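# Two robots carry a block from office to lab

## Task

Robot r1 begins inside the office and r2 begins in the corridor that joins the office to the lab. Move the wooden block from the office bench onto the lab bench. The office door is locked, but the service window between the office and the corridor is open, so the block must pass through it. The lab door can be pushed open only while someone keeps the release button on the office wall pressed. At the end the lab door must be closed, the block must rest on the lab bench without any robot supporting it, and both robots must have released it and backed away. Neither robot may fall over or finish leaning.

## Robot and tools

Robots. r1 and r2 are identical Hello Robot Stretch 4 units, about 1.6 m tall. Each has an omni-wheel base (rim within 0.23 m of its centre), a lift that slides up a mast, a single arm that telescopes forward, a three-joint wrist (yaw, pitch, roll) and a two-finger gripper. Each carries four cameras: rN_head_camera, rN_head_left_camera, rN_head_right_camera and rN_wrist_camera, where N is 1 or 2.

Frames. Every robot reports in its own base frame: origin on the floor under the base centre, x ahead, y to the left, z up. hand_pose is a point between the open fingertips in that frame, and the printed value may be slightly off. base_odometry is measured from where the base stood at scene start, counts only wheel rotation (slip looks like travel), and gives heading in radians, positive to the left, between -3.142 and 3.142. Because each robot uses its own frames, only the pictures, lidar_m and wrist_depth_mm reveal where the two robots are relative to each other.

execute_actions. Argument actions is a list holding one action or none; an empty list simply reports state and images. The action is an object keyed by robot name, "r1" and/or "r2", each with its own separate settings. For each robot you may give:
- base: exactly one of translate_m (relative drive straight ahead, metres, -2 to 2, forward positive), strafe_m (relative sideways shift, metres, -2 to 2, left positive) or rotate_rad (relative turn in place, radians, -3.2 to 3.2, counter-clockwise positive). These are offsets from where the base last reported itself, not destinations.
- joints: absolute joint targets by name, each a single number: lift_m 0 to 1.2 m; arm_m 0 to 0.55 m of extension; wrist_yaw_rad -1.134 to 4.276 (0 straight ahead, positive turns left, about 3.14 tucked back); wrist_pitch_rad -1.117 to 4.259 (0 level, 1.57 pointing down); wrist_roll_rad -1.117 to 4.259 (0 puts the fingers level; positive turns clockwise as seen from behind); gripper_m -0.038 to 0.141 m, the fingertip gap, with negative values squeezing the tips together. A joint target outside its range is clipped and the result mentions it; any other bad value or unknown key rejects the whole call and nothing moves.
- pace: "slow", "default", "fast" or "max" (base up to 0.1/0.3/0.4/0.6 m/s and 1/2/3/4 rad/s; lower when the lift is high).
- contact_limits: {"arm_m": value} from 0 (gentlest) to 0.75 (firmest), default 0.5, setting how hard the arm may push before halting.
- end_of_arm: "enable_torque" alone, to revive wrist or gripper motors that shut off.
All motions in one action begin together. Anything you leave out may keep pursuing an earlier target. The optional cameras list chooses images (null or ["all"] gives all, [] gives none). One action runs at most 15 s. A good first move to unfold the wrist is lift_m 0.4 with wrist_yaw_rad 0.

wait: seconds from 0 to 10; nothing new is commanded, and the result matches an empty action. zoom_image: camera name plus region [x0, y0, x1, y1] in pixels of that camera's latest full image, at most 504 by 504. read_manual: returns only licence texts. finished_scene: scene number; it ends the scene irreversibly and says whether the job succeeded.

Result lines. base_status and joint_status describe how each commanded motion ended: "done" (for the base, wheels turned the full amount even if slipping), "off_target" (stopped short and may still push), "contact_stop_at_<key>" (blocked; that part goes slack, a slack lift may sag under load), "limit_stop_at_<name>" (a built-in limit; "limit_stop_at_own_body" means self-collision, common with gripper tilted up and rolled; "limit_stop_at_tilt" means leaning beyond 6 degrees, after which lift, arm and wheels go slack), "time_out", and "torque_fault" (a wrist or gripper motor overloaded and went limp until enable_torque). on_its_own reports things you did not command; its "held at" is the held target, not the actual position. turned_by_wheels versus turned_by_imu differing by more than about 0.1 rad suggests a collision or slip, and the heading error is roughly their difference. base_tilt gives forward and right lean in degrees, each with a fixed bias up to about 1.5. motor_effort is percent of maximum, positive toward larger joint values, with the peak of the last action in brackets; for wheel_0, wheel_1, wheel_2 positive turns the base right. lidar_m lists 12 distances in metres, 30-degree sectors starting straight ahead and going counter-clockwise (4th left, 7th behind, 10th right); "-" means nothing seen or closer than 0.25 m; it sees tables and the other robot, and can miss glass or thin legs. wrist_depth_mm is a 7 by 7 grid of depths, 100 to 2000 mm, read from top left.

Gripping. Command a gap smaller than the object; deeper squeezes grip harder and pull it toward the wrist. Neither the gap reading nor "done" proves a hold; at targets of 0 or more, a firm grip shows as a change in gripper effort. If the tips snag on a surface below, raise the lift.

Cautions. Robots pressing into each other fails the run; once bases touch, any further drive presses hard. Equal commands can differ by about 3 cm per metre between robots. Avoid turning or driving with over 1 kg held and arm_m above 0.2, especially at fast paces, and avoid hard or high pushes, which can tip a robot. Do not drop the block, slam the door or strike things. Loose objects may get nudged occasionally. Thinking time lets the scene run while robots hold their last command.

Each tool is called after "Emit:" in YAML: its name, and indented under it one key for each argument.

## Session

Emit:
execute_actions:
  actions: []

Scene clock: 0.00 s.
r1.base_odometry: x=+0.000 y=+0.000 heading=+0.000 (m, m, rad; r1's odometry frame)
r1.turned_by_wheels: +0.000 (rad since the last result)
r1.turned_by_imu: +0.000 (rad since the last result)
r1.base_tilt: forward=+0.3 right=+0.3 (deg)
r1.lidar_m: 1.66 1.31 3.81 1.12 0.90 0.77 0.85 1.03 0.95 0.98 1.27 2.91
r1.base_status: not commanded
r1.joint_positions: lift_m=+0.267 arm_m=+0.002 wrist_yaw_rad=+3.135 wrist_pitch_rad=+0.022 wrist_roll_rad=+0.006 gripper_m=+0.057
r1.joint_status: not commanded
r1.motor_effort: lift_m=+18 arm_m=+0 wrist_yaw_rad=+1 wrist_pitch_rad=-7 wrist_roll_rad=-2 gripper_m=-3 wheel_0=+0 wheel_1=-1 wheel_2=+1 (%)
r1.hand_pose: x=-0.1145 y=+0.0894 z=+0.4390 quat_wxyz=(+0.003, -0.011, +0.003, +1.000) (m; r1's base frame)
r1.wrist_depth_mm: - 137 1025 976 878 778 759 / - 125 1025 946 878 768 759 / - 125 182 946 866 778 750 / 113 135 253 931 854 759 750 / 1042 1160 1042 931 854 768 741 / 1042 1160 204 931 820 778 723 / 1008 1025 1008 878 820 768 732
r2.base_odometry: x=+0.000 y=+0.000 heading=+0.000 (m, m, rad; r2's odometry frame)
r2.turned_by_wheels: +0.000 (rad since the last result)
r2.turned_by_imu: +0.000 (rad since the last result)
r2.base_tilt: forward=+0.8 right=+0.6 (deg)
r2.lidar_m: 0.89 0.76 0.75 0.87 1.08 1.07 1.08 0.99 1.00 1.03 1.77 1.18
r2.base_status: not commanded
r2.joint_positions: lift_m=+0.288 arm_m=+0.001 wrist_yaw_rad=+3.174 wrist_pitch_rad=-0.007 wrist_roll_rad=+0.020 gripper_m=+0.057
r2.joint_status: not commanded
r2.motor_effort: lift_m=+19 arm_m=-1 wrist_yaw_rad=+0 wrist_pitch_rad=-7 wrist_roll_rad=+1 gripper_m=-5 wheel_0=+0 wheel_1=+1 wheel_2=+0 (%)
r2.hand_pose: x=-0.1197 y=+0.0780 z=+0.4684 quat_wxyz=(-0.016, +0.003, +0.010, +1.000) (m; r2's base frame)
r2.wrist_depth_mm: - 132 1229 1464 1229 1042 904 / - 117 144 1430 1205 1025 917 / - 125 170 1430 1229 1042 917 / 135 136 1255 1464 1229 1060 917 / 960 1098 1205 1464 1205 1042 931 / 960 1078 213 1430 203 1025 904 / 960 1008 1098 - 1078 1008 904
pictures: r1_head_camera, r1_head_left_camera, r1_head_right_camera, r1_wrist_camera, r2_head_camera, r2_head_left_camera, r2_head_right_camera, r2_wrist_camera
Images, in order (width x height): r1_head_camera 420x560, r1_head_left_camera 420x672, r1_head_right_camera 420x672, r1_wrist_camera 616x392, r2_head_camera 420x560, r2_head_left_camera 420x672, r2_head_right_camera 420x672, r2_wrist_camera 616x392.

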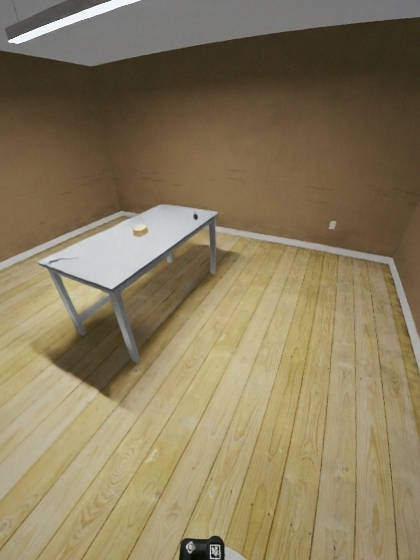

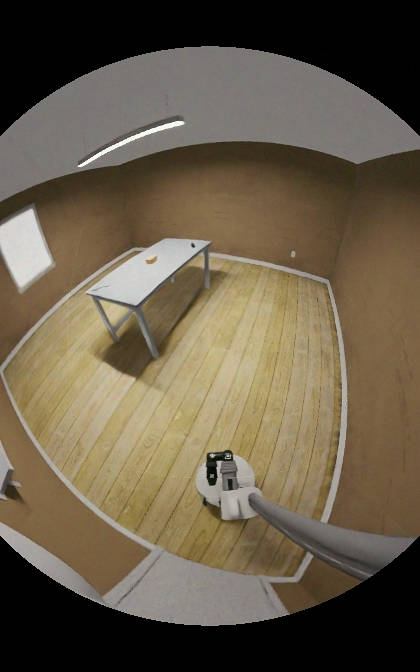

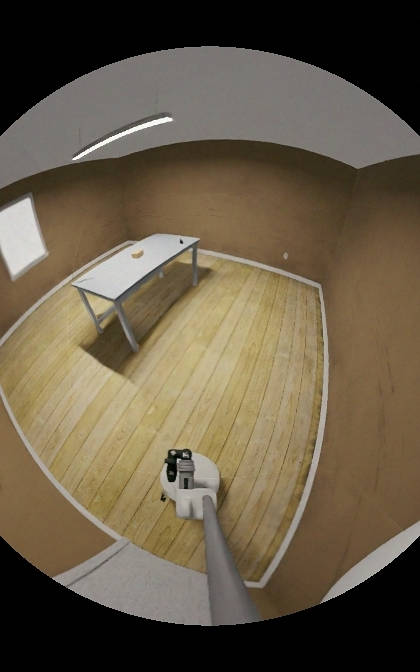

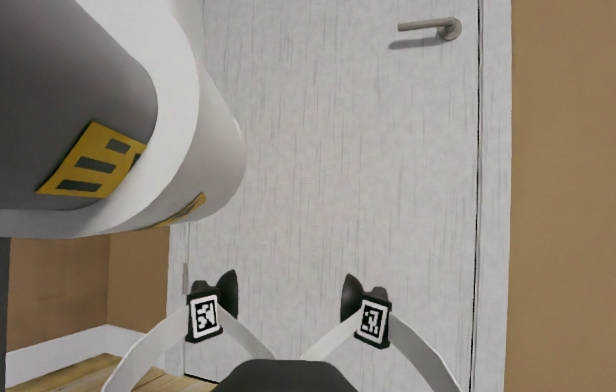

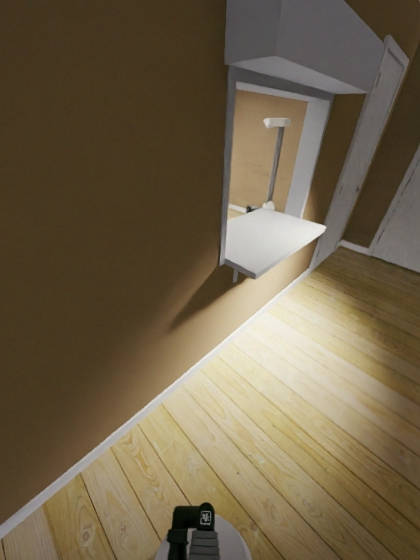

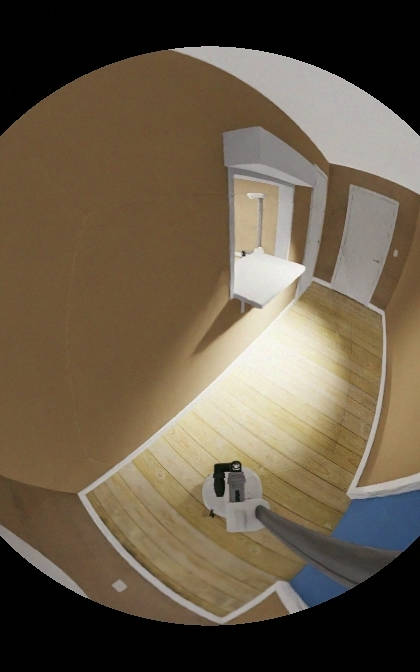

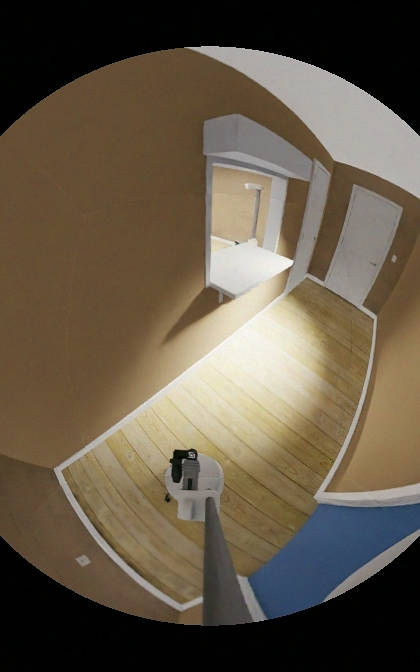

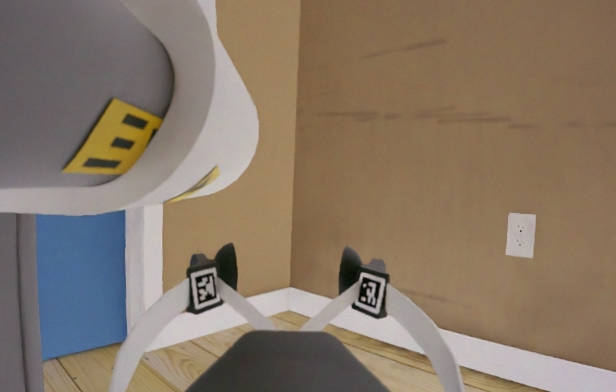

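Emit:
execute_actions:
  actions:
    - {"r1":{"base":{"translate_m":1.55},"joints":{"lift_m":0.75,"wrist_yaw_rad":0,"gripper_m":0.14},"pace":"max"},"r2":{"base":{"rotate_rad":-2.3},"pace":"fast"}}
  cameras: ["r2_head_camera","r2_head_left_camera"]

Emit:
execute_actions:
  actions:
    - {"r1":{"base":{"rotate_rad":1.09},"joints":{"wrist_pitch_rad":0.3},"pace":"fast"},"r2":{"base":{"rotate_rad":3.14},"joints":{"lift_m":0.9,"wrist_yaw_rad":0,"gripper_m":0.14},"pace":"fast"}}
  cameras: ["r1_head_camera","r1_head_left_camera","r1_wrist_camera","r2_head_right_camera"]

Scene clock: 11.93 s.
r1.base_odometry: x=+1.550 y=+0.000 heading=+0.000 (m, m, rad; r1's odometry frame)
r1.turned_by_wheels: +0.000 (rad since the last result)
r1.turned_by_imu: -0.003 (rad since the last result)
r1.base_tilt: forward=+0.4 right=+0.4 (deg)
r1.lidar_m: 0.59 0.41 0.37 0.39 0.52 2.06 2.25 1.73 1.63 1.66 2.17 2.08
r1.base_status: done
r1.joint_positions: lift_m=+0.750 arm_m=+0.002 wrist_yaw_rad=+0.000 wrist_pitch_rad=+0.022 wrist_roll_rad=+0.006 gripper_m=+0.140
r1.joint_status: all done
r1.motor_effort: lift_m=+18(22) arm_m=+0(0) wrist_yaw_rad=-1(6) wrist_pitch_rad=-5(4) wrist_roll_rad=-1(1) gripper_m=+0(2) wheel_0=-1(9) wheel_1=-1(7) wheel_2=+0(15) (%)
r1.hand_pose: x=+0.4617 y=-0.0873 z=+0.9220 quat_wxyz=(+1.000, +0.003, +0.011, +0.000) (m; r1's base frame)
r1.wrist_depth_mm: - - - - 1808 1708 1537 / - - - - 1863 1618 1499 / - - - - 1808 1618 1537 / - - - 1921 1756 1661 1537 / - - - 1921 1756 1576 1499 / 699 195 788 1863 218 1576 1464 / 488 488 585 149 1708 1618 1464
r2.base_odometry: x=+0.000 y=+0.000 heading=-2.300 (m, m, rad; r2's odometry frame)
r2.turned_by_wheels: -2.300 (rad since the last result)
r2.turned_by_imu: -2.288 (rad since the last result)
r2.base_tilt: forward=+0.9 right=+0.6 (deg)
r2.lidar_m: 0.99 1.01 1.32 2.81 1.03 0.79 0.75 0.79 1.08 1.07 1.12 1.02
r2.base_status: done
r2.joint_positions: lift_m=+0.288 arm_m=+0.001 wrist_yaw_rad=+3.174 wrist_pitch_rad=-0.007 wrist_roll_rad=+0.020 gripper_m=+0.057
r2.joint_status: not commanded
r2.motor_effort: lift_m=+19(19) arm_m=-1(1) wrist_yaw_rad=+1(0) wrist_pitch_rad=-8(6) wrist_roll_rad=+0(0) gripper_m=-1(1) wheel_0=-1(5) wheel_1=+0(12) wheel_2=-1(9) (%)
r2.hand_pose: x=-0.1197 y=+0.0780 z=+0.4684 quat_wxyz=(-0.016, +0.003, +0.010, +1.000) (m; r2's base frame)
r2.wrist_depth_mm: - 133 854 854 854 866 866 / - 117 144 866 866 866 878 / - 125 170 866 866 878 878 / 135 136 866 878 878 878 891 / 866 866 878 878 878 878 891 / 866 878 214 878 204 891 904 / 866 878 878 - 891 891 904
pictures: r2_head_camera, r2_head_left_camera
Images, in order (width x height): r2_head_camera 420x560, r2_head_left_camera 420x672.

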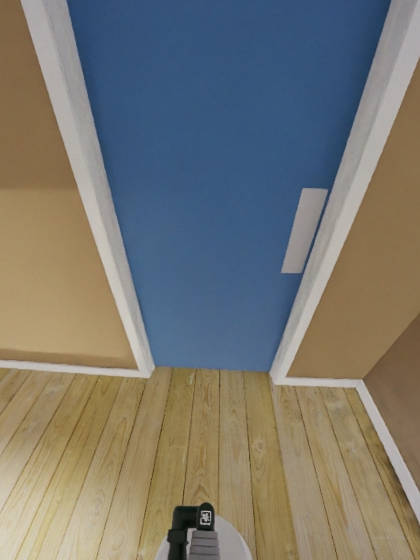

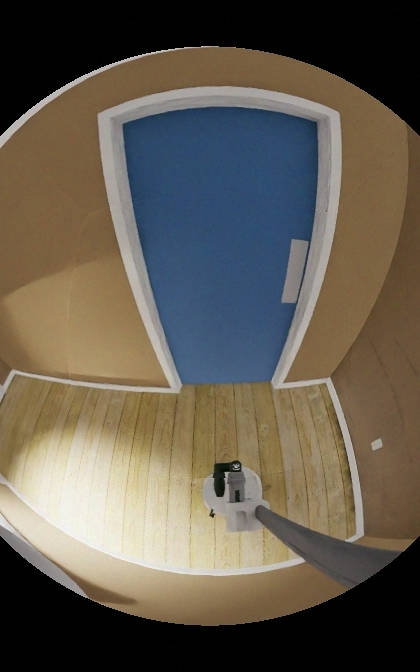

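Scene clock: 14.53 s.
r1.base_odometry: x=+1.550 y=+0.000 heading=+1.090 (m, m, rad; r1's odometry frame)
r1.turned_by_wheels: +1.090 (rad since the last result)
r1.turned_by_imu: +1.072 (rad since the last result)
r1.base_tilt: forward=+0.2 right=+0.2 (deg)
r1.lidar_m: 0.37 0.39 0.53 2.04 2.27 1.72 1.62 1.69 2.21 2.08 0.57 0.39
r1.base_status: done
r1.joint_positions: lift_m=+0.750 arm_m=+0.002 wrist_yaw_rad=+0.000 wrist_pitch_rad=+0.302 wrist_roll_rad=+0.006 gripper_m=+0.140
r1.joint_status: all done
r1.motor_effort: lift_m=+18(18) arm_m=+0(1) wrist_yaw_rad=+0(0) wrist_pitch_rad=-6(6) wrist_roll_rad=-3(2) gripper_m=-1(1) wheel_0=+0(7) wheel_1=+0(8) wheel_2=+1(7) (%)
r1.hand_pose: x=+0.4487 y=-0.0874 z=+0.8424 quat_wxyz=(+0.989, +0.003, +0.150, +0.000) (m; r1's base frame)
r1.wrist_depth_mm: - - - - - - - / - - - - - - - / - - - - - - - / 699 741 759 750 854 904 931 / 462 477 488 508 521 535 554 / 342 195 359 370 217 364 389 / 277 277 282 149 296 298 307
r2.base_odometry: x=+0.000 y=+0.000 heading=+0.839 (m, m, rad; r2's odometry frame)
r2.turned_by_wheels: +3.140 (rad since the last result)
r2.turned_by_imu: +3.129 (rad since the last result)
r2.base_tilt: forward=+0.8 right=+0.5 (deg)
r2.lidar_m: 0.75 0.79 1.11 1.08 1.13 1.02 1.00 1.02 1.36 2.63 1.03 0.78
r2.base_status: done
r2.joint_positions: lift_m=+0.900 arm_m=+0.001 wrist_yaw_rad=+0.001 wrist_pitch_rad=-0.007 wrist_roll_rad=+0.020 gripper_m=+0.140
r2.joint_status: all done
r2.motor_effort: lift_m=+22(27) arm_m=-1(1) wrist_yaw_rad=-1(13) wrist_pitch_rad=-7(7) wrist_roll_rad=+0(0) gripper_m=+1(3) wheel_0=-2(11) wheel_1=-2(10) wheel_2=-1(15) (%)
r2.hand_pose: x=+0.4600 y=-0.0873 z=+1.0801 quat_wxyz=(+1.000, +0.010, -0.004, +0.000) (m; r2's base frame)
r2.wrist_depth_mm: 508 512 517 521 521 521 530 / 512 512 521 521 525 530 535 / 512 521 521 521 525 535 539 / 521 521 525 530 530 539 544 / 521 521 535 535 535 544 544 / 521 530 535 535 539 544 549 / 525 535 535 - 544 554 554
pictures: r1_head_camera, r1_head_left_camera, r1_wrist_camera, r2_head_right_camera
camera_calibration (this result's frames):
r1_wrist_camera: T_world_to_cam=[[-0.0234308, -0.998777, 0.0435426, -0.121429], [-0.271428, -0.0355631, -0.961802, 0.991379], [0.962174, -0.0343545, -0.270262, 0.0141434], [0, 0, 0, 1]] pos_world=[0.252634, -0.0855379, 0.96262]
Images, in order (width x height): r1_head_camera 420x560, r1_head_left_camera 420x672, r1_wrist_camera 616x392, r2_head_right_camera 420x672.

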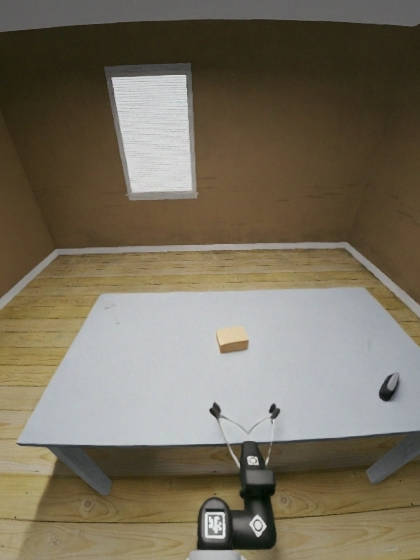

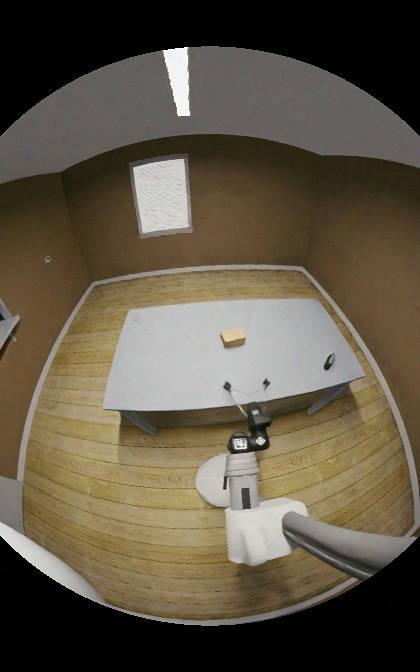

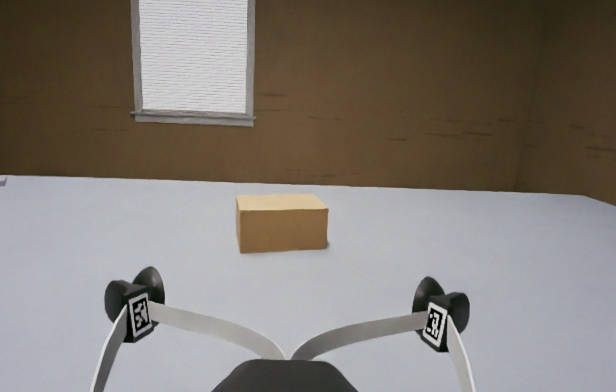

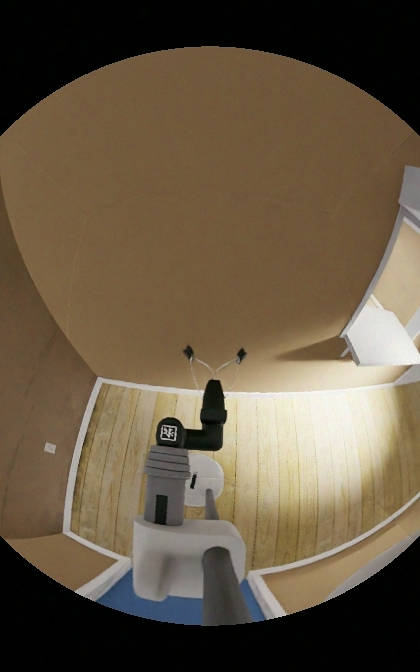

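Emit:
execute_actions:
  actions:
    - {"r1":{"base":{"translate_m":0.1},"joints":{"lift_m":1.02,"arm_m":0.49,"wrist_roll_rad":1.4,"wrist_pitch_rad":0.2},"pace":"fast"},"r2":{"base":{"strafe_m":-0.5},"joints":{"wrist_pitch_rad":1.57,"wrist_roll_rad":1.57},"pace":"max"}}
  cameras: []

Emit:
execute_actions:
  actions:
    - {"r1":{"joints":{"wrist_pitch_rad":1.57}},"r2":{"base":{"strafe_m":-0.6},"pace":"max"}}
  cameras: ["r1_head_camera","r1_wrist_camera","r2_head_camera"]

Scene clock: 23.30 s.
r1.base_odometry: x=+1.596 y=+0.089 heading=+1.090 (m, m, rad; r1's odometry frame)
r1.turned_by_wheels: +0.000 (rad since the last result)
r1.turned_by_imu: -0.002 (rad since the last result)
r1.base_tilt: forward=+0.4 right=+0.2 (deg)
r1.lidar_m: 0.27 0.29 0.39 2.03 2.27 1.81 1.72 1.79 2.20 2.08 0.42 0.28
r1.base_status: done
r1.joint_positions: lift_m=+1.020 arm_m=+0.489 wrist_yaw_rad=+0.000 wrist_pitch_rad=+0.202 wrist_roll_rad=+1.400 gripper_m=+0.140
r1.joint_status: all done
r1.motor_effort: lift_m=+20(23) arm_m=+5(8) wrist_yaw_rad=+0(2) wrist_pitch_rad=-3(8) wrist_roll_rad=+0(5) gripper_m=+0(0) wheel_0=+0(7) wheel_1=+0(6) wheel_2=+0(9) (%)
r1.hand_pose: x=+0.9426 y=-0.0874 z=+1.1402 quat_wxyz=(+0.761, +0.641, +0.077, -0.065) (m; r1's base frame)
r1.wrist_depth_mm: - - - - - - 1430 / - - - - - 1921 1430 / - - - - - 1808 1366 / - - - - - 1756 1336 / - - - - - 1661 1255 / - 196 - - 216 1430 1255 / - - - 148 - 1430 1205
r2.base_odometry: x=+0.372 y=-0.334 heading=+0.840 (m, m, rad; r2's odometry frame)
r2.turned_by_wheels: +0.000 (rad since the last result)
r2.turned_by_imu: +0.001 (rad since the last result)
r2.base_tilt: forward=+0.8 right=+0.6 (deg)
r2.lidar_m: 0.73 0.79 1.09 1.58 1.34 1.04 0.91 0.98 1.38 2.57 0.72 0.64
r2.base_status: done
r2.joint_positions: lift_m=+0.900 arm_m=+0.001 wrist_yaw_rad=+0.000 wrist_pitch_rad=+1.570 wrist_roll_rad=+1.570 gripper_m=+0.140
r2.joint_status: all done
r2.motor_effort: lift_m=+21(22) arm_m=-1(1) wrist_yaw_rad=+0(2) wrist_pitch_rad=+1(5) wrist_roll_rad=+2(5) gripper_m=+2(2) wheel_0=-1(11) wheel_1=+1(10) wheel_2=+0(2) (%)
r2.hand_pose: x=+0.1718 y=-0.0874 z=+0.7895 quat_wxyz=(+0.501, +0.500, +0.500, -0.499) (m; r2's base frame)
r2.wrist_depth_mm: 854 976 976 1025 1025 1042 1042 / 866 991 991 1008 1025 1060 1042 / 891 991 1008 1008 1025 1042 1078 / 904 991 1008 809 809 1042 1078 / 904 1008 1008 809 820 1042 324 / 904 1008 1008 820 820 1078 1078 / 931 1025 1025 - 1060 1098 1098
pictures: none
No camera images: the call's "cameras" was empty. Leave "cameras" out to get every camera's image.

Scene clock: 26.17 s.
r1.base_odometry: x=+1.596 y=+0.089 heading=+1.090 (m, m, rad; r1's odometry frame)
r1.turned_by_wheels: +0.000 (rad since the last result)
r1.turned_by_imu: -0.001 (rad since the last result)
r1.base_tilt: forward=+0.3 right=+0.4 (deg)
r1.lidar_m: 0.26 0.28 0.38 2.03 2.27 1.82 1.73 1.78 2.19 2.07 0.43 0.28
r1.base_status: not commanded
r1.joint_positions: lift_m=+1.020 arm_m=+0.489 wrist_yaw_rad=+0.000 wrist_pitch_rad=+1.570 wrist_roll_rad=+1.400 gripper_m=+0.140
r1.joint_status: all done
r1.motor_effort: lift_m=+20(20) arm_m=+6(6) wrist_yaw_rad=+0(0) wrist_pitch_rad=+3(5) wrist_roll_rad=+0(1) gripper_m=+0(0) wheel_0=+0(1) wheel_1=+0(0) wheel_2=+0(0) (%)
r1.hand_pose: x=+0.6603 y=-0.0874 z=+0.9096 quat_wxyz=(+0.541, +0.456, +0.541, -0.455) (m; r1's base frame)
r1.wrist_depth_mm: 370 370 375 377 377 379 382 / 366 370 370 373 373 377 379 / 364 366 370 373 373 377 377 / 364 366 368 373 373 373 373 / 359 362 366 307 370 375 373 / 359 195 306 306 218 368 370 / 357 359 362 149 364 366 368
r2.base_odometry: x=+0.819 y=-0.735 heading=+0.839 (m, m, rad; r2's odometry frame)
r2.turned_by_wheels: +0.000 (rad since the last result)
r2.turned_by_imu: +0.000 (rad since the last result)
r2.base_tilt: forward=+0.8 right=+0.5 (deg)
r2.lidar_m: 0.50 0.53 1.04 2.19 1.42 0.98 0.92 0.99 1.37 2.55 0.72 0.52
r2.base_status: done
r2.joint_positions: lift_m=+0.900 arm_m=+0.001 wrist_yaw_rad=+0.000 wrist_pitch_rad=+1.570 wrist_roll_rad=+1.570 gripper_m=+0.140
r2.joint_status: not commanded
r2.motor_effort: lift_m=+21(21) arm_m=-1(1) wrist_yaw_rad=+0(0) wrist_pitch_rad=+0(0) wrist_roll_rad=+1(1) gripper_m=+1(2) wheel_0=-1(8) wheel_1=+0(11) wheel_2=+0(0) (%)
r2.hand_pose: x=+0.1718 y=-0.0874 z=+0.7895 quat_wxyz=(+0.501, +0.500, +0.500, -0.499) (m; r2's base frame)
r2.wrist_depth_mm: 831 976 976 1008 1025 1042 1042 / 831 976 991 1008 1025 1042 1060 / 854 976 1008 1025 1025 1042 1078 / 878 991 1008 809 820 1042 1060 / 891 991 1008 809 820 1060 324 / 904 991 1025 820 820 1078 1078 / 917 1025 1025 - 1078 1078 1098
pictures: r1_head_camera, r1_wrist_camera, r2_head_camera
camera_calibration (this result's frames):
r1_wrist_camera: T_world_to_cam=[[-0.97707, -0.210134, 0.0343089, 0.587578], [-0.211091, 0.97709, -0.0271215, 0.311924], [-0.0278237, -0.0337419, -0.999043, 1.14536], [0, 0, 0, 1]] pos_world=[0.671817, -0.142661, 1.13257]
Images, in order (width x height): r1_head_camera 420x560, r1_wrist_camera 616x392, r2_head_camera 420x560.

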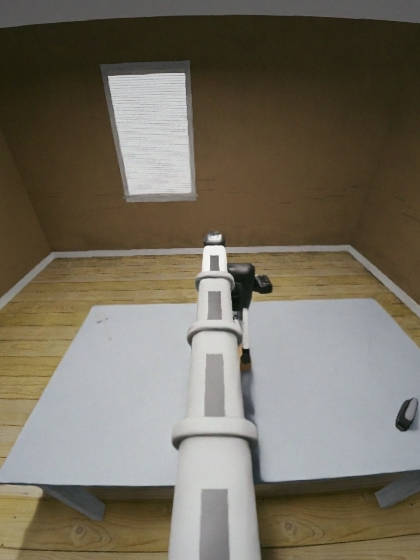

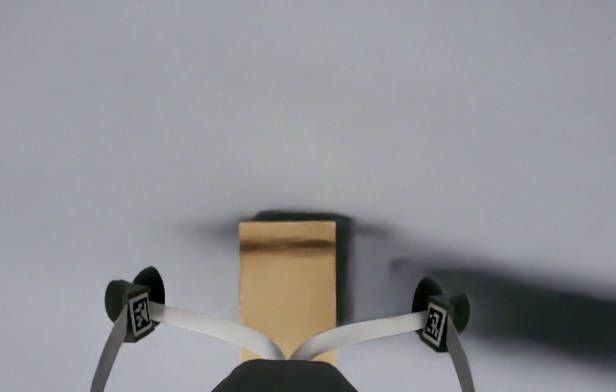

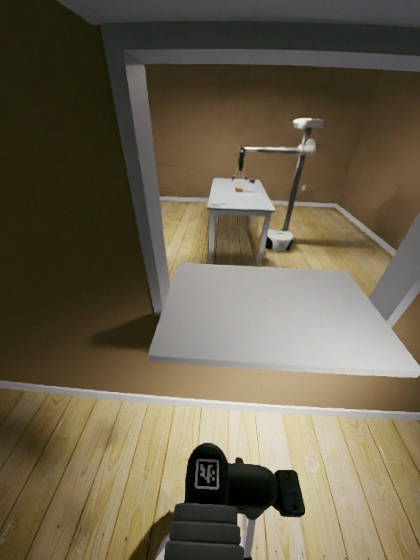

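Emit:
execute_actions:
  actions:
    - {"r1":{"base":{"strafe_m":0.018},"joints":{"lift_m":0.915},"pace":"fast"}}
  cameras: ["r1_wrist_camera"]

Emit:
execute_actions:
  actions:
    - {"r1":{"joints":{"gripper_m":0.03}}}
  cameras: ["r1_wrist_camera"]

Emit:
execute_actions:
  actions:
    - {"r1":{"joints":{"lift_m":0.97}}}
  cameras: ["r1_wrist_camera"]

Scene clock: 30.47 s.
r1.base_odometry: x=+1.580 y=+0.097 heading=+1.090 (m, m, rad; r1's odometry frame)
r1.turned_by_wheels: +0.000 (rad since the last result)
r1.turned_by_imu: -0.001 (rad since the last result)
r1.base_tilt: forward=+0.4 right=+0.3 (deg)
r1.lidar_m: 0.27 0.29 0.37 2.01 2.28 1.81 1.72 1.77 2.22 2.11 0.41 0.30
r1.base_status: done
r1.joint_positions: lift_m=+0.915 arm_m=+0.489 wrist_yaw_rad=+0.000 wrist_pitch_rad=+1.570 wrist_roll_rad=+1.400 gripper_m=+0.140
r1.joint_status: all done
r1.motor_effort: lift_m=+16(18) arm_m=+5(6) wrist_yaw_rad=+1(0) wrist_pitch_rad=+3(3) wrist_roll_rad=-1(0) gripper_m=-1(2) wheel_0=-1(10) wheel_1=+0(10) wheel_2=+0(1) (%)
r1.hand_pose: x=+0.6602 y=-0.0874 z=+0.8049 quat_wxyz=(+0.541, +0.456, +0.541, -0.455) (m; r1's base frame)
r1.wrist_depth_mm: 266 267 266 270 271 272 273 / 264 265 266 268 271 271 273 / 260 265 265 267 267 268 272 / 260 262 263 266 267 268 270 / 260 260 204 205 265 267 270 / 258 196 202 203 206 266 266 / 258 258 258 150 263 264 265
r2.base_odometry: x=+0.819 y=-0.735 heading=+0.839 (m, m, rad; r2's odometry frame)
r2.turned_by_wheels: +0.000 (rad since the last result)
r2.turned_by_imu: +0.001 (rad since the last result)
r2.base_tilt: forward=+0.7 right=+0.5 (deg)
r2.lidar_m: 0.49 0.52 1.09 2.19 1.42 0.99 0.93 0.99 1.38 2.55 0.70 0.52
r2.base_status: not commanded
r2.joint_positions: lift_m=+0.900 arm_m=+0.001 wrist_yaw_rad=+0.000 wrist_pitch_rad=+1.570 wrist_roll_rad=+1.570 gripper_m=+0.140
r2.joint_status: not commanded
r2.motor_effort: lift_m=+21(21) arm_m=-1(1) wrist_yaw_rad=+0(0) wrist_pitch_rad=+0(1) wrist_roll_rad=+1(1) gripper_m=+2(1) wheel_0=-2(1) wheel_1=+0(0) wheel_2=-1(0) (%)
r2.hand_pose: x=+0.1718 y=-0.0874 z=+0.7895 quat_wxyz=(+0.501, +0.500, +0.500, -0.499) (m; r2's base frame)
r2.wrist_depth_mm: 831 976 991 991 1025 1042 1042 / 831 991 991 1008 1025 1042 1042 / 866 976 1008 1025 1025 1042 1060 / 891 991 991 809 820 1060 1078 / 891 991 1008 820 820 1060 325 / 904 1008 1008 820 820 1060 1078 / 917 1008 1025 - 1060 1078 1078
pictures: r1_wrist_camera
camera_calibration (this result's frames):
r1_wrist_camera: T_world_to_cam=[[-0.977066, -0.210134, 0.0344345, 0.591032], [-0.211094, 0.97709, -0.0270944, 0.309058], [-0.0279521, -0.0337419, -0.99904, 1.04087], [0, 0, 0, 1]] pos_world=[0.671812, -0.142661, 1.02789]
Images, in order (width x height): r1_wrist_camera 616x392.

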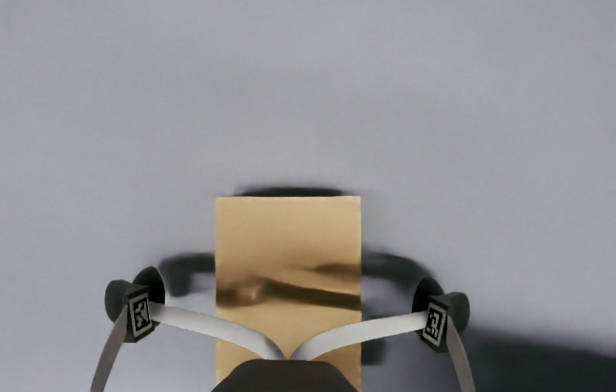

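Scene clock: 32.57 s.
r1.base_odometry: x=+1.580 y=+0.097 heading=+1.090 (m, m, rad; r1's odometry frame)
r1.turned_by_wheels: +0.000 (rad since the last result)
r1.turned_by_imu: -0.001 (rad since the last result)
r1.base_tilt: forward=+0.3 right=+0.2 (deg)
r1.lidar_m: 0.27 0.29 0.37 2.00 2.27 1.82 1.71 1.79 2.21 2.11 0.41 0.30
r1.base_status: not commanded
r1.joint_positions: lift_m=+0.915 arm_m=+0.489 wrist_yaw_rad=+0.000 wrist_pitch_rad=+1.570 wrist_roll_rad=+1.400 gripper_m=+0.031
r1.joint_status: all done
r1.motor_effort: lift_m=+16(16) arm_m=+5(6) wrist_yaw_rad=+1(1) wrist_pitch_rad=+0(0) wrist_roll_rad=+0(0) gripper_m=-26(30) wheel_0=-1(1) wheel_1=+0(0) wheel_2=+0(0) (%)
r1.hand_pose: x=+0.6602 y=-0.0874 z=+0.8049 quat_wxyz=(+0.541, +0.456, +0.541, -0.455) (m; r1's base frame)
r1.wrist_depth_mm: 266 265 267 268 272 272 276 / 265 265 266 267 270 270 271 / 262 263 266 267 267 270 271 / 259 262 263 191 266 267 270 / 258 262 189 190 264 266 267 / 257 258 187 189 191 265 266 / 255 258 187 187 260 264 266
r2.base_odometry: x=+0.819 y=-0.735 heading=+0.839 (m, m, rad; r2's odometry frame)
r2.turned_by_wheels: +0.000 (rad since the last result)
r2.turned_by_imu: +0.001 (rad since the last result)
r2.base_tilt: forward=+0.7 right=+0.7 (deg)
r2.lidar_m: 0.50 0.53 1.07 2.18 1.42 0.98 0.94 0.99 1.40 2.56 0.72 0.51
r2.base_status: not commanded
r2.joint_positions: lift_m=+0.900 arm_m=+0.001 wrist_yaw_rad=+0.000 wrist_pitch_rad=+1.570 wrist_roll_rad=+1.570 gripper_m=+0.140
r2.joint_status: not commanded
r2.motor_effort: lift_m=+22(21) arm_m=-1(1) wrist_yaw_rad=+0(1) wrist_pitch_rad=+0(1) wrist_roll_rad=+2(2) gripper_m=+0(1) wheel_0=-2(2) wheel_1=+0(0) wheel_2=+0(0) (%)
r2.hand_pose: x=+0.1718 y=-0.0874 z=+0.7895 quat_wxyz=(+0.501, +0.500, +0.500, -0.499) (m; r2's base frame)
r2.wrist_depth_mm: 831 976 976 1008 1025 1025 1042 / 842 991 991 1025 1025 1042 1042 / 854 976 1008 1008 1042 1042 1042 / 878 991 1025 798 820 1060 1078 / 891 991 1008 820 809 1060 324 / 904 1008 1025 820 820 1060 1078 / 917 1025 1025 - 1060 1078 1098
pictures: r1_wrist_camera
camera_calibration (this result's frames):
r1_wrist_camera: T_world_to_cam=[[-0.977065, -0.210134, 0.034469, 0.590996], [-0.211095, 0.97709, -0.0270869, 0.30905], [-0.0279875, -0.0337419, -0.999039, 1.04086], [0, 0, 0, 1]] pos_world=[0.671811, -0.142661, 1.02786]
Images, in order (width x height): r1_wrist_camera 616x392.

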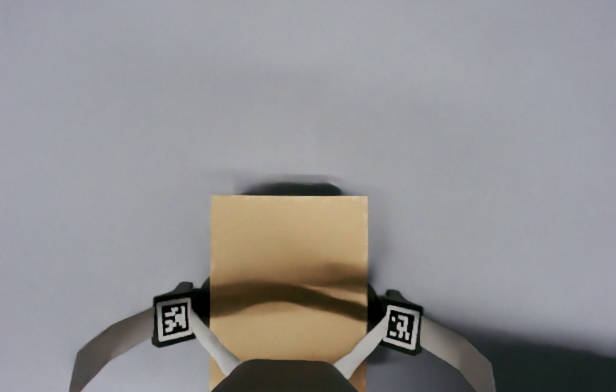

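Scene clock: 33.70 s.
r1.base_odometry: x=+1.580 y=+0.097 heading=+1.090 (m, m, rad; r1's odometry frame)
r1.turned_by_wheels: +0.000 (rad since the last result)
r1.turned_by_imu: +0.000 (rad since the last result)
r1.base_tilt: forward=+0.2 right=+0.3 (deg)
r1.lidar_m: 0.27 0.29 0.39 2.01 2.26 1.82 1.73 1.77 2.22 2.10 0.43 0.30
r1.base_status: not commanded
r1.joint_positions: lift_m=+0.970 arm_m=+0.489 wrist_yaw_rad=+0.000 wrist_pitch_rad=+1.570 wrist_roll_rad=+1.400 gripper_m=+0.031
r1.joint_status: all done
r1.motor_effort: lift_m=+21(21) arm_m=+6(6) wrist_yaw_rad=+1(1) wrist_pitch_rad=+3(1) wrist_roll_rad=-1(1) gripper_m=-25(26) wheel_0=-1(1) wheel_1=+0(0) wheel_2=+0(0) (%)
r1.hand_pose: x=+0.6602 y=-0.0874 z=+0.8595 quat_wxyz=(+0.541, +0.456, +0.541, -0.455) (m; r1's base frame)
r1.wrist_depth_mm: 320 320 322 325 330 327 332 / 317 320 322 324 325 327 329 / 317 319 320 322 324 325 329 / 314 315 317 191 319 320 324 / 312 315 189 190 317 322 324 / 309 314 187 189 190 320 322 / 307 309 187 187 315 319 319
r2.base_odometry: x=+0.819 y=-0.735 heading=+0.839 (m, m, rad; r2's odometry frame)
r2.turned_by_wheels: +0.000 (rad since the last result)
r2.turned_by_imu: +0.000 (rad since the last result)
r2.base_tilt: forward=+0.7 right=+0.7 (deg)
r2.lidar_m: 0.50 0.52 1.05 2.19 1.43 0.98 0.94 1.00 1.40 2.55 0.71 0.53
r2.base_status: not commanded
r2.joint_positions: lift_m=+0.900 arm_m=+0.001 wrist_yaw_rad=+0.000 wrist_pitch_rad=+1.570 wrist_roll_rad=+1.570 gripper_m=+0.140
r2.joint_status: not commanded
r2.motor_effort: lift_m=+21(21) arm_m=-1(1) wrist_yaw_rad=+0(0) wrist_pitch_rad=+0(0) wrist_roll_rad=+2(2) gripper_m=+3(1) wheel_0=-1(2) wheel_1=+0(0) wheel_2=+0(0) (%)
r2.hand_pose: x=+0.1718 y=-0.0874 z=+0.7895 quat_wxyz=(+0.501, +0.500, +0.500, -0.499) (m; r2's base frame)
r2.wrist_depth_mm: 831 976 976 991 1008 1025 1042 / 842 976 991 1008 1042 1042 1060 / 854 991 991 1008 1025 1042 1060 / 878 991 1025 809 820 1042 1078 / 891 991 1008 809 820 1060 324 / 904 991 1008 820 820 1078 1078 / 917 1008 1025 - 1060 1078 1098
pictures: r1_wrist_camera
camera_calibration (this result's frames):
r1_wrist_camera: T_world_to_cam=[[-0.977064, -0.210134, 0.0344908, 0.58909], [-0.211096, 0.97709, -0.0270822, 0.310525], [-0.0280097, -0.033742, -0.999038, 1.09544], [0, 0, 0, 1]] pos_world=[0.671812, -0.142661, 1.08248]
Images, in order (width x height): r1_wrist_camera 616x392.

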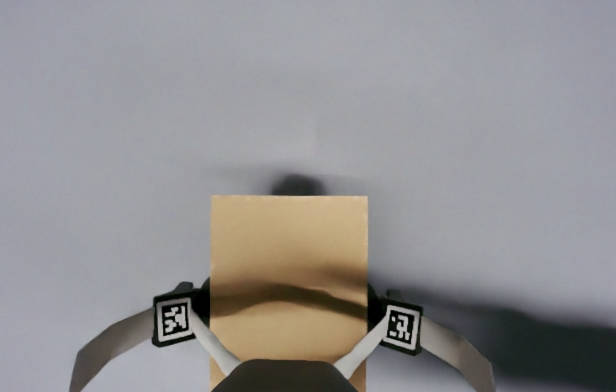

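Emit:
execute_actions:
  actions:
    - {"r1":{"base":{"rotate_rad":1.6},"joints":{"arm_m":0.1,"wrist_roll_rad":0},"pace":"fast"},"r2":{"joints":{"wrist_roll_rad":0,"lift_m":1.17},"base":{"translate_m":0.1},"pace":"fast"}}
  cameras: []

Emit:
execute_actions:
  actions:
    - {"r1":{"base":{"translate_m":1.5},"joints":{"lift_m":1.12},"pace":"max"}}
  cameras: []

Emit:
execute_actions:
  actions:
    - {"r1":{"base":{"strafe_m":-0.5},"pace":"max"}}
  cameras: ["r1_head_camera","r1_head_right_camera","r1_wrist_camera","r2_head_camera"]

Scene clock: 41.30 s.
r1.base_odometry: x=+1.580 y=+0.097 heading=+2.690 (m, m, rad; r1's odometry frame)
r1.turned_by_wheels: +1.600 (rad since the last result)
r1.turned_by_imu: +1.573 (rad since the last result)
r1.base_tilt: forward=+0.3 right=+0.3 (deg)
r1.lidar_m: 1.99 2.28 1.78 1.72 1.80 2.19 2.10 0.42 0.29 0.28 0.30 0.41
r1.base_status: done
r1.joint_positions: lift_m=+0.970 arm_m=+0.101 wrist_yaw_rad=+0.000 wrist_pitch_rad=+1.570 wrist_roll_rad=+0.000 gripper_m=+0.031
r1.joint_status: all done
r1.motor_effort: lift_m=+21(21) arm_m=-6(8) wrist_yaw_rad=+1(1) wrist_pitch_rad=+1(3) wrist_roll_rad=-2(8) gripper_m=-27(27) wheel_0=+0(6) wheel_1=-2(6) wheel_2=+0(3) (%)
r1.hand_pose: x=+0.2721 y=-0.0874 z=+0.8595 quat_wxyz=(+0.707, +0.000, +0.707, +0.000) (m; r1's base frame)
r1.wrist_depth_mm: 1042 1078 1078 1118 1118 445 342 / 1060 1098 1060 1060 1078 492 336 / 1060 1060 1098 1098 1078 1098 336 / 1042 1042 1060 191 1078 1078 329 / 1042 1042 190 190 1060 1098 329 / 1042 1025 189 189 191 1042 327 / 1008 1025 186 187 1060 320 324
r2.base_odometry: x=+0.886 y=-0.660 heading=+0.840 (m, m, rad; r2's odometry frame)
r2.turned_by_wheels: +0.000 (rad since the last result)
r2.turned_by_imu: +0.002 (rad since the last result)
r2.base_tilt: forward=+0.7 right=+0.7 (deg)
r2.lidar_m: 0.39 0.43 0.91 2.17 1.57 1.08 1.04 1.10 1.53 2.17 0.56 0.42
r2.base_status: done
r2.joint_positions: lift_m=+1.170 arm_m=+0.001 wrist_yaw_rad=+0.000 wrist_pitch_rad=+1.570 wrist_roll_rad=+0.000 gripper_m=+0.140
r2.joint_status: all done
r2.motor_effort: lift_m=+22(24) arm_m=-1(1) wrist_yaw_rad=+0(1) wrist_pitch_rad=-2(1) wrist_roll_rad=-1(5) gripper_m=+0(1) wheel_0=-1(6) wheel_1=+2(7) wheel_2=+2(9) (%)
r2.hand_pose: x=+0.1717 y=-0.0874 z=+1.0595 quat_wxyz=(+0.707, +0.000, +0.707, +0.000) (m; r2's base frame)
r2.wrist_depth_mm: 1138 1160 1098 1042 991 402 392 / 1229 1255 1255 1281 1281 1281 1229 / 1255 1255 1281 1281 1281 1308 1336 / 1255 1281 1255 1308 1308 1336 1336 / 1255 1255 1098 1078 1308 1336 1336 / 1281 1281 1078 1008 1308 1336 1397 / 1255 1308 1308 - 1366 1366 1397
pictures: none
No camera images: the call's "cameras" was empty. Leave "cameras" out to get every camera's image.

Scene clock: 46.87 s.
r1.base_odometry: x=+0.231 y=+0.752 heading=+2.690 (m, m, rad; r1's odometry frame)
r1.turned_by_wheels: +0.000 (rad since the last result)
r1.turned_by_imu: -0.003 (rad since the last result)
r1.base_tilt: forward=+0.3 right=+0.2 (deg)
r1.lidar_m: 0.60 0.75 0.94 1.74 1.80 2.45 1.38 0.97 1.30 2.90 0.69 0.52
r1.base_status: done
r1.joint_positions: lift_m=+1.120 arm_m=+0.101 wrist_yaw_rad=+0.000 wrist_pitch_rad=+1.570 wrist_roll_rad=+0.000 gripper_m=+0.031
r1.joint_status: all done
r1.motor_effort: lift_m=+20(24) arm_m=-5(5) wrist_yaw_rad=+0(1) wrist_pitch_rad=+1(2) wrist_roll_rad=+0(1) gripper_m=-26(28) wheel_0=-1(7) wheel_1=+1(7) wheel_2=+2(12) (%)
r1.hand_pose: x=+0.2720 y=-0.0874 z=+1.0095 quat_wxyz=(+0.707, +0.000, +0.707, +0.000) (m; r1's base frame)
r1.wrist_depth_mm: 809 788 768 768 334 336 338 / 1078 1160 1118 1098 1078 1025 1025 / 1229 1205 1205 1229 1255 1281 1281 / 1160 1205 1229 191 1229 1229 1281 / 1182 1205 189 190 1255 1281 1229 / 1182 1182 187 188 191 1229 1255 / 1118 1160 187 187 1205 1160 1229
r2.base_odometry: x=+0.886 y=-0.660 heading=+0.840 (m, m, rad; r2's odometry frame)
r2.turned_by_wheels: +0.000 (rad since the last result)
r2.turned_by_imu: +0.002 (rad since the last result)
r2.base_tilt: forward=+0.6 right=+0.5 (deg)
r2.lidar_m: 0.40 0.42 0.91 2.17 1.56 1.08 1.03 1.10 1.53 2.17 0.55 0.40
r2.base_status: not commanded
r2.joint_positions: lift_m=+1.170 arm_m=+0.001 wrist_yaw_rad=+0.000 wrist_pitch_rad=+1.570 wrist_roll_rad=+0.000 gripper_m=+0.140
r2.joint_status: not commanded
r2.motor_effort: lift_m=+21(22) arm_m=-1(1) wrist_yaw_rad=+0(0) wrist_pitch_rad=-1(1) wrist_roll_rad=+0(1) gripper_m=-1(2) wheel_0=-1(1) wheel_1=+1(1) wheel_2=+2(2) (%)
r2.hand_pose: x=+0.1717 y=-0.0874 z=+1.0595 quat_wxyz=(+0.707, +0.000, +0.707, +0.000) (m; r2's base frame)
r2.wrist_depth_mm: 1138 1138 1098 1042 991 399 392 / 1229 1255 1281 1281 1281 1308 1229 / 1255 1255 1281 1281 1308 1308 1336 / 1255 1281 1281 1281 1308 1308 1336 / 1255 1281 1078 1098 1336 1336 1336 / 1281 1255 1078 1008 1336 1366 1366 / 1281 1281 1308 - 1336 1366 1366
pictures: none
No camera images: the call's "cameras" was empty. Leave "cameras" out to get every camera's image.

Scene clock: 49.73 s.
r1.base_odometry: x=+0.449 y=+1.202 heading=+2.690 (m, m, rad; r1's odometry frame)
r1.turned_by_wheels: +0.000 (rad since the last result)
r1.turned_by_imu: +0.000 (rad since the last result)
r1.base_tilt: forward=+0.3 right=+0.3 (deg)
r1.lidar_m: 0.49 0.51 1.02 2.25 2.34 3.16 0.90 0.98 2.60 2.53 0.72 0.52
r1.base_status: done
r1.joint_positions: lift_m=+1.120 arm_m=+0.101 wrist_yaw_rad=+0.000 wrist_pitch_rad=+1.570 wrist_roll_rad=+0.000 gripper_m=+0.031
r1.joint_status: not commanded
r1.motor_effort: lift_m=+20(20) arm_m=-5(5) wrist_yaw_rad=+1(1) wrist_pitch_rad=+0(1) wrist_roll_rad=-3(2) gripper_m=-26(26) wheel_0=+0(8) wheel_1=-1(11) wheel_2=+0(1) (%)
r1.hand_pose: x=+0.2720 y=-0.0874 z=+1.0096 quat_wxyz=(+0.707, +0.000, +0.707, +0.000) (m; r1's base frame)
r1.wrist_depth_mm: 597 342 343 336 332 334 336 / 1138 1138 1138 1098 1078 1042 1008 / 1205 1205 1205 1281 1255 1255 1229 / 1182 1182 1229 191 1205 1255 1281 / 1182 1182 189 190 1205 1205 1255 / 1160 1160 187 189 191 1205 1255 / 1138 1160 187 187 1205 1205 1229
r2.base_odometry: x=+0.886 y=-0.660 heading=+0.840 (m, m, rad; r2's odometry frame)
r2.turned_by_wheels: +0.000 (rad since the last result)
r2.turned_by_imu: +0.001 (rad since the last result)
r2.base_tilt: forward=+0.7 right=+0.7 (deg)
r2.lidar_m: 0.40 0.42 0.92 2.17 1.58 1.09 1.04 1.09 1.53 2.17 0.57 0.42
r2.base_status: not commanded
r2.joint_positions: lift_m=+1.170 arm_m=+0.001 wrist_yaw_rad=+0.000 wrist_pitch_rad=+1.570 wrist_roll_rad=+0.000 gripper_m=+0.140
r2.joint_status: not commanded
r2.motor_effort: lift_m=+22(22) arm_m=-1(1) wrist_yaw_rad=+0(0) wrist_pitch_rad=+0(1) wrist_roll_rad=+0(1) gripper_m=+0(0) wheel_0=-1(1) wheel_1=+2(1) wheel_2=+2(2) (%)
r2.hand_pose: x=+0.1717 y=-0.0874 z=+1.0595 quat_wxyz=(+0.707, +0.000, +0.707, +0.000) (m; r2's base frame)
r2.wrist_depth_mm: 1138 1160 1098 1060 991 399 392 / 1205 1255 1255 1281 1308 1308 1229 / 1255 1255 1255 1255 1308 1308 1308 / 1255 1255 1255 1308 1336 1336 1336 / 1255 1281 1060 1078 1336 1336 1336 / 1281 1281 1078 1008 1336 1366 1336 / 1281 1308 1281 - 1336 1366 1366
pictures: r1_head_camera, r1_head_right_camera, r1_wrist_camera, r2_head_camera
camera_calibration (this result's frames):
r1_wrist_camera: T_world_to_cam=[[0.0401827, -0.998564, 0.035431, -0.141968], [-0.998773, -0.0411674, -0.0275149, 0.358309], [0.028934, -0.034282, -0.998993, 1.21892], [0, 0, 0, 1]] pos_world=[0.328306, -0.085227, 1.23258]
Images, in order (width x height): r1_head_camera 420x560, r1_head_right_camera 420x672, r1_wrist_camera 616x392, r2_head_camera 420x560.

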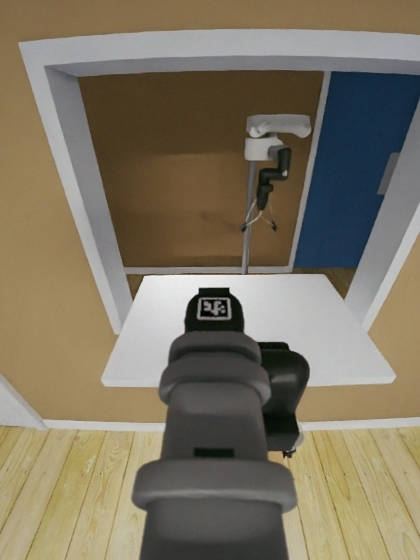

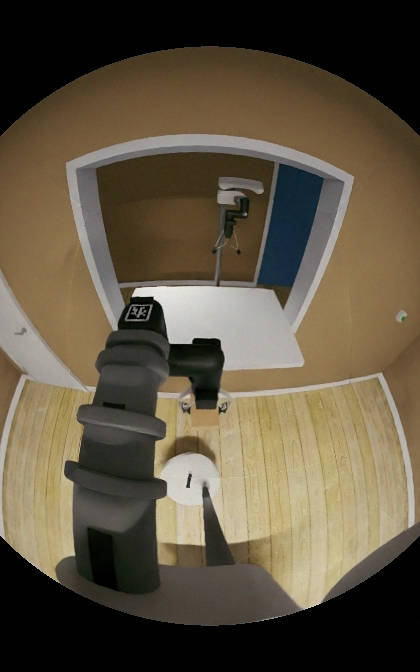

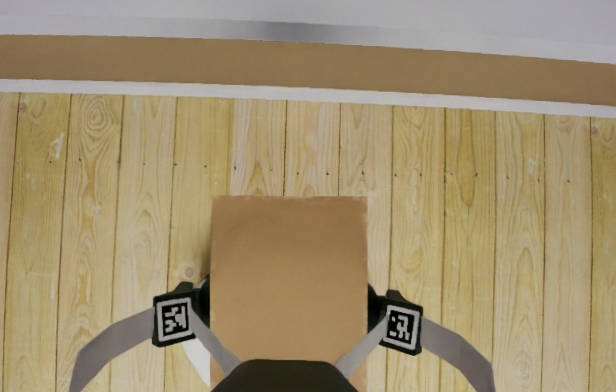

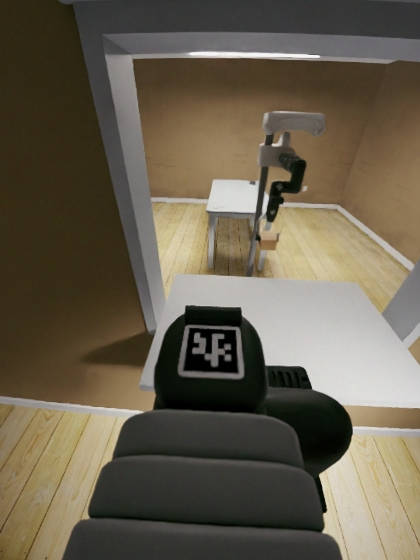

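Emit:
execute_actions:
  actions:
    - {"r1":{"base":{"translate_m":0.12},"joints":{"arm_m":0.54,"lift_m":1.08},"pace":"fast"},"r2":{"base":{"strafe_m":-0.16},"pace":"fast"}}
  cameras: []

Emit:
execute_actions:
  actions:
    - {"r1":{"joints":{"lift_m":1.06}}}
  cameras: ["r1_wrist_camera","r2_head_camera"]

Scene clock: 57.70 s.
r1.base_odometry: x=+0.341 y=+1.254 heading=+2.690 (m, m, rad; r1's odometry frame)
r1.turned_by_wheels: +0.000 (rad since the last result)
r1.turned_by_imu: -0.002 (rad since the last result)
r1.base_tilt: forward=+0.3 right=+0.3 (deg)
r1.lidar_m: 0.37 0.38 0.85 2.24 2.32 3.15 1.03 1.07 2.60 2.42 0.54 0.40
r1.base_status: done
r1.joint_positions: lift_m=+1.080 arm_m=+0.539 wrist_yaw_rad=+0.000 wrist_pitch_rad=+1.570 wrist_roll_rad=+0.000 gripper_m=+0.031
r1.joint_status: all done
r1.motor_effort: lift_m=+17(19) arm_m=+6(7) wrist_yaw_rad=+0(1) wrist_pitch_rad=+1(4) wrist_roll_rad=-1(2) gripper_m=-26(26) wheel_0=+0(5) wheel_1=+0(6) wheel_2=+2(8) (%)
r1.hand_pose: x=+0.7102 y=-0.0874 z=+0.9698 quat_wxyz=(+0.707, +0.000, +0.707, +0.000) (m; r1's base frame)
r1.wrist_depth_mm: 278 281 283 286 287 290 293 / 274 278 281 282 283 287 290 / 273 274 278 282 283 287 287 / 273 273 276 190 282 283 287 / 268 272 189 190 278 281 283 / 267 270 187 189 191 279 282 / 266 266 187 188 274 276 279
r2.base_odometry: x=+1.005 y=-0.767 heading=+0.839 (m, m, rad; r2's odometry frame)
r2.turned_by_wheels: +0.000 (rad since the last result)
r2.turned_by_imu: +0.002 (rad since the last result)
r2.base_tilt: forward=+0.8 right=+0.7 (deg)
r2.lidar_m: 0.39 0.43 0.91 2.35 1.57 1.08 1.03 1.10 1.53 2.10 0.54 0.41
r2.base_status: done
r2.joint_positions: lift_m=+1.170 arm_m=+0.001 wrist_yaw_rad=+0.000 wrist_pitch_rad=+1.570 wrist_roll_rad=+0.000 gripper_m=+0.140
r2.joint_status: not commanded
r2.motor_effort: lift_m=+22(22) arm_m=-1(1) wrist_yaw_rad=+0(0) wrist_pitch_rad=+0(0) wrist_roll_rad=-1(1) gripper_m=-4(2) wheel_0=+0(6) wheel_1=+0(9) wheel_2=+0(0) (%)
r2.hand_pose: x=+0.1717 y=-0.0874 z=+1.0595 quat_wxyz=(+0.707, +0.000, +0.707, +0.000) (m; r2's base frame)
r2.wrist_depth_mm: 1138 1160 1078 1042 991 392 382 / 1229 1255 1255 1255 1281 1281 1229 / 1255 1229 1255 1281 1281 1308 1336 / 1281 1281 1255 1281 1308 1336 1336 / 1281 1255 1078 1098 1308 1336 1366 / 1255 1281 1078 991 1336 1366 1366 / 1255 1281 1308 - 1336 1366 1366
pictures: none
No camera images: the call's "cameras" was empty. Leave "cameras" out to get every camera's image.

Scene clock: 58.50 s.
r1.base_odometry: x=+0.341 y=+1.254 heading=+2.690 (m, m, rad; r1's odometry frame)
r1.turned_by_wheels: +0.000 (rad since the last result)
r1.turned_by_imu: +0.000 (rad since the last result)
r1.base_tilt: forward=+0.5 right=+0.3 (deg)
r1.lidar_m: 0.37 0.40 0.85 2.23 2.34 3.17 1.02 1.07 2.60 2.40 0.53 0.40
r1.base_status: not commanded
r1.joint_positions: lift_m=+1.060 arm_m=+0.539 wrist_yaw_rad=+0.000 wrist_pitch_rad=+1.570 wrist_roll_rad=+0.000 gripper_m=+0.031
r1.joint_status: all done
r1.motor_effort: lift_m=+17(18) arm_m=+6(6) wrist_yaw_rad=-1(0) wrist_pitch_rad=+1(0) wrist_roll_rad=-2(0) gripper_m=-26(27) wheel_0=+0(0) wheel_1=+0(0) wheel_2=+2(2) (%)
r1.hand_pose: x=+0.7102 y=-0.0874 z=+0.9498 quat_wxyz=(+0.707, +0.000, +0.707, +0.000) (m; r1's base frame)
r1.wrist_depth_mm: 258 260 262 264 267 270 273 / 256 258 259 263 266 267 271 / 253 257 258 262 263 265 268 / 252 254 255 191 260 265 265 / 250 251 189 189 259 260 263 / 248 250 188 189 190 258 259 / 246 249 187 188 255 256 258
r2.base_odometry: x=+1.005 y=-0.767 heading=+0.839 (m, m, rad; r2's odometry frame)
r2.turned_by_wheels: +0.000 (rad since the last result)
r2.turned_by_imu: +0.000 (rad since the last result)
r2.base_tilt: forward=+0.8 right=+0.6 (deg)
r2.lidar_m: 0.39 0.42 0.92 2.35 1.58 1.08 1.04 1.11 1.54 2.09 0.57 0.41
r2.base_status: not commanded
r2.joint_positions: lift_m=+1.170 arm_m=+0.001 wrist_yaw_rad=+0.000 wrist_pitch_rad=+1.570 wrist_roll_rad=+0.000 gripper_m=+0.140
r2.joint_status: not commanded
r2.motor_effort: lift_m=+22(22) arm_m=-1(1) wrist_yaw_rad=+0(0) wrist_pitch_rad=+1(0) wrist_roll_rad=-1(1) gripper_m=+3(1) wheel_0=-1(1) wheel_1=+0(1) wheel_2=+0(0) (%)
r2.hand_pose: x=+0.1717 y=-0.0874 z=+1.0595 quat_wxyz=(+0.707, +0.000, +0.707, +0.000) (m; r2's base frame)
r2.wrist_depth_mm: 1138 1138 1078 1060 976 392 379 / 1229 1255 1281 1281 1308 1336 1205 / 1255 1281 1281 1281 1308 1308 1336 / 1255 1281 1255 1281 1308 1336 1336 / 1255 1281 1078 1098 1336 1336 1366 / 1255 1255 1078 1008 1308 1366 1366 / 1281 1308 1308 - 1366 1366 1366
pictures: r1_wrist_camera, r2_head_camera
camera_calibration (this result's frames):
r1_wrist_camera: T_world_to_cam=[[0.0407722, -0.99854, 0.0354364, -0.157881], [-0.998745, -0.0417616, -0.0276429, 0.794354], [0.0290824, -0.0342649, -0.99899, 1.14648], [0, 0, 0, 1]] pos_world=[0.766452, -0.0851934, 1.17287]
Images, in order (width x height): r1_wrist_camera 616x392, r2_head_camera 420x560.

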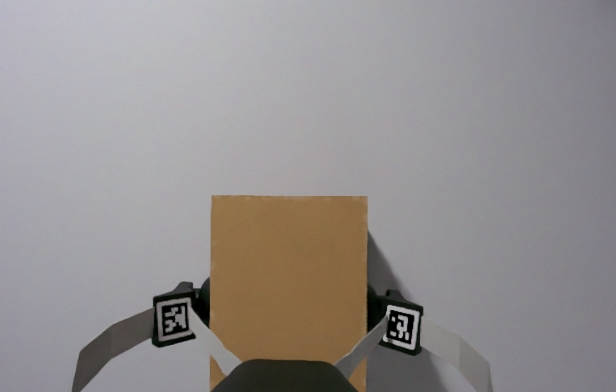

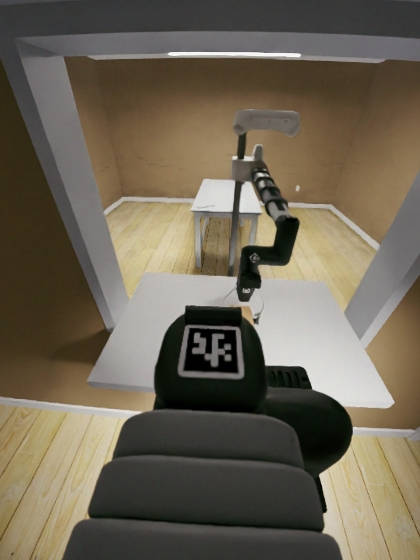

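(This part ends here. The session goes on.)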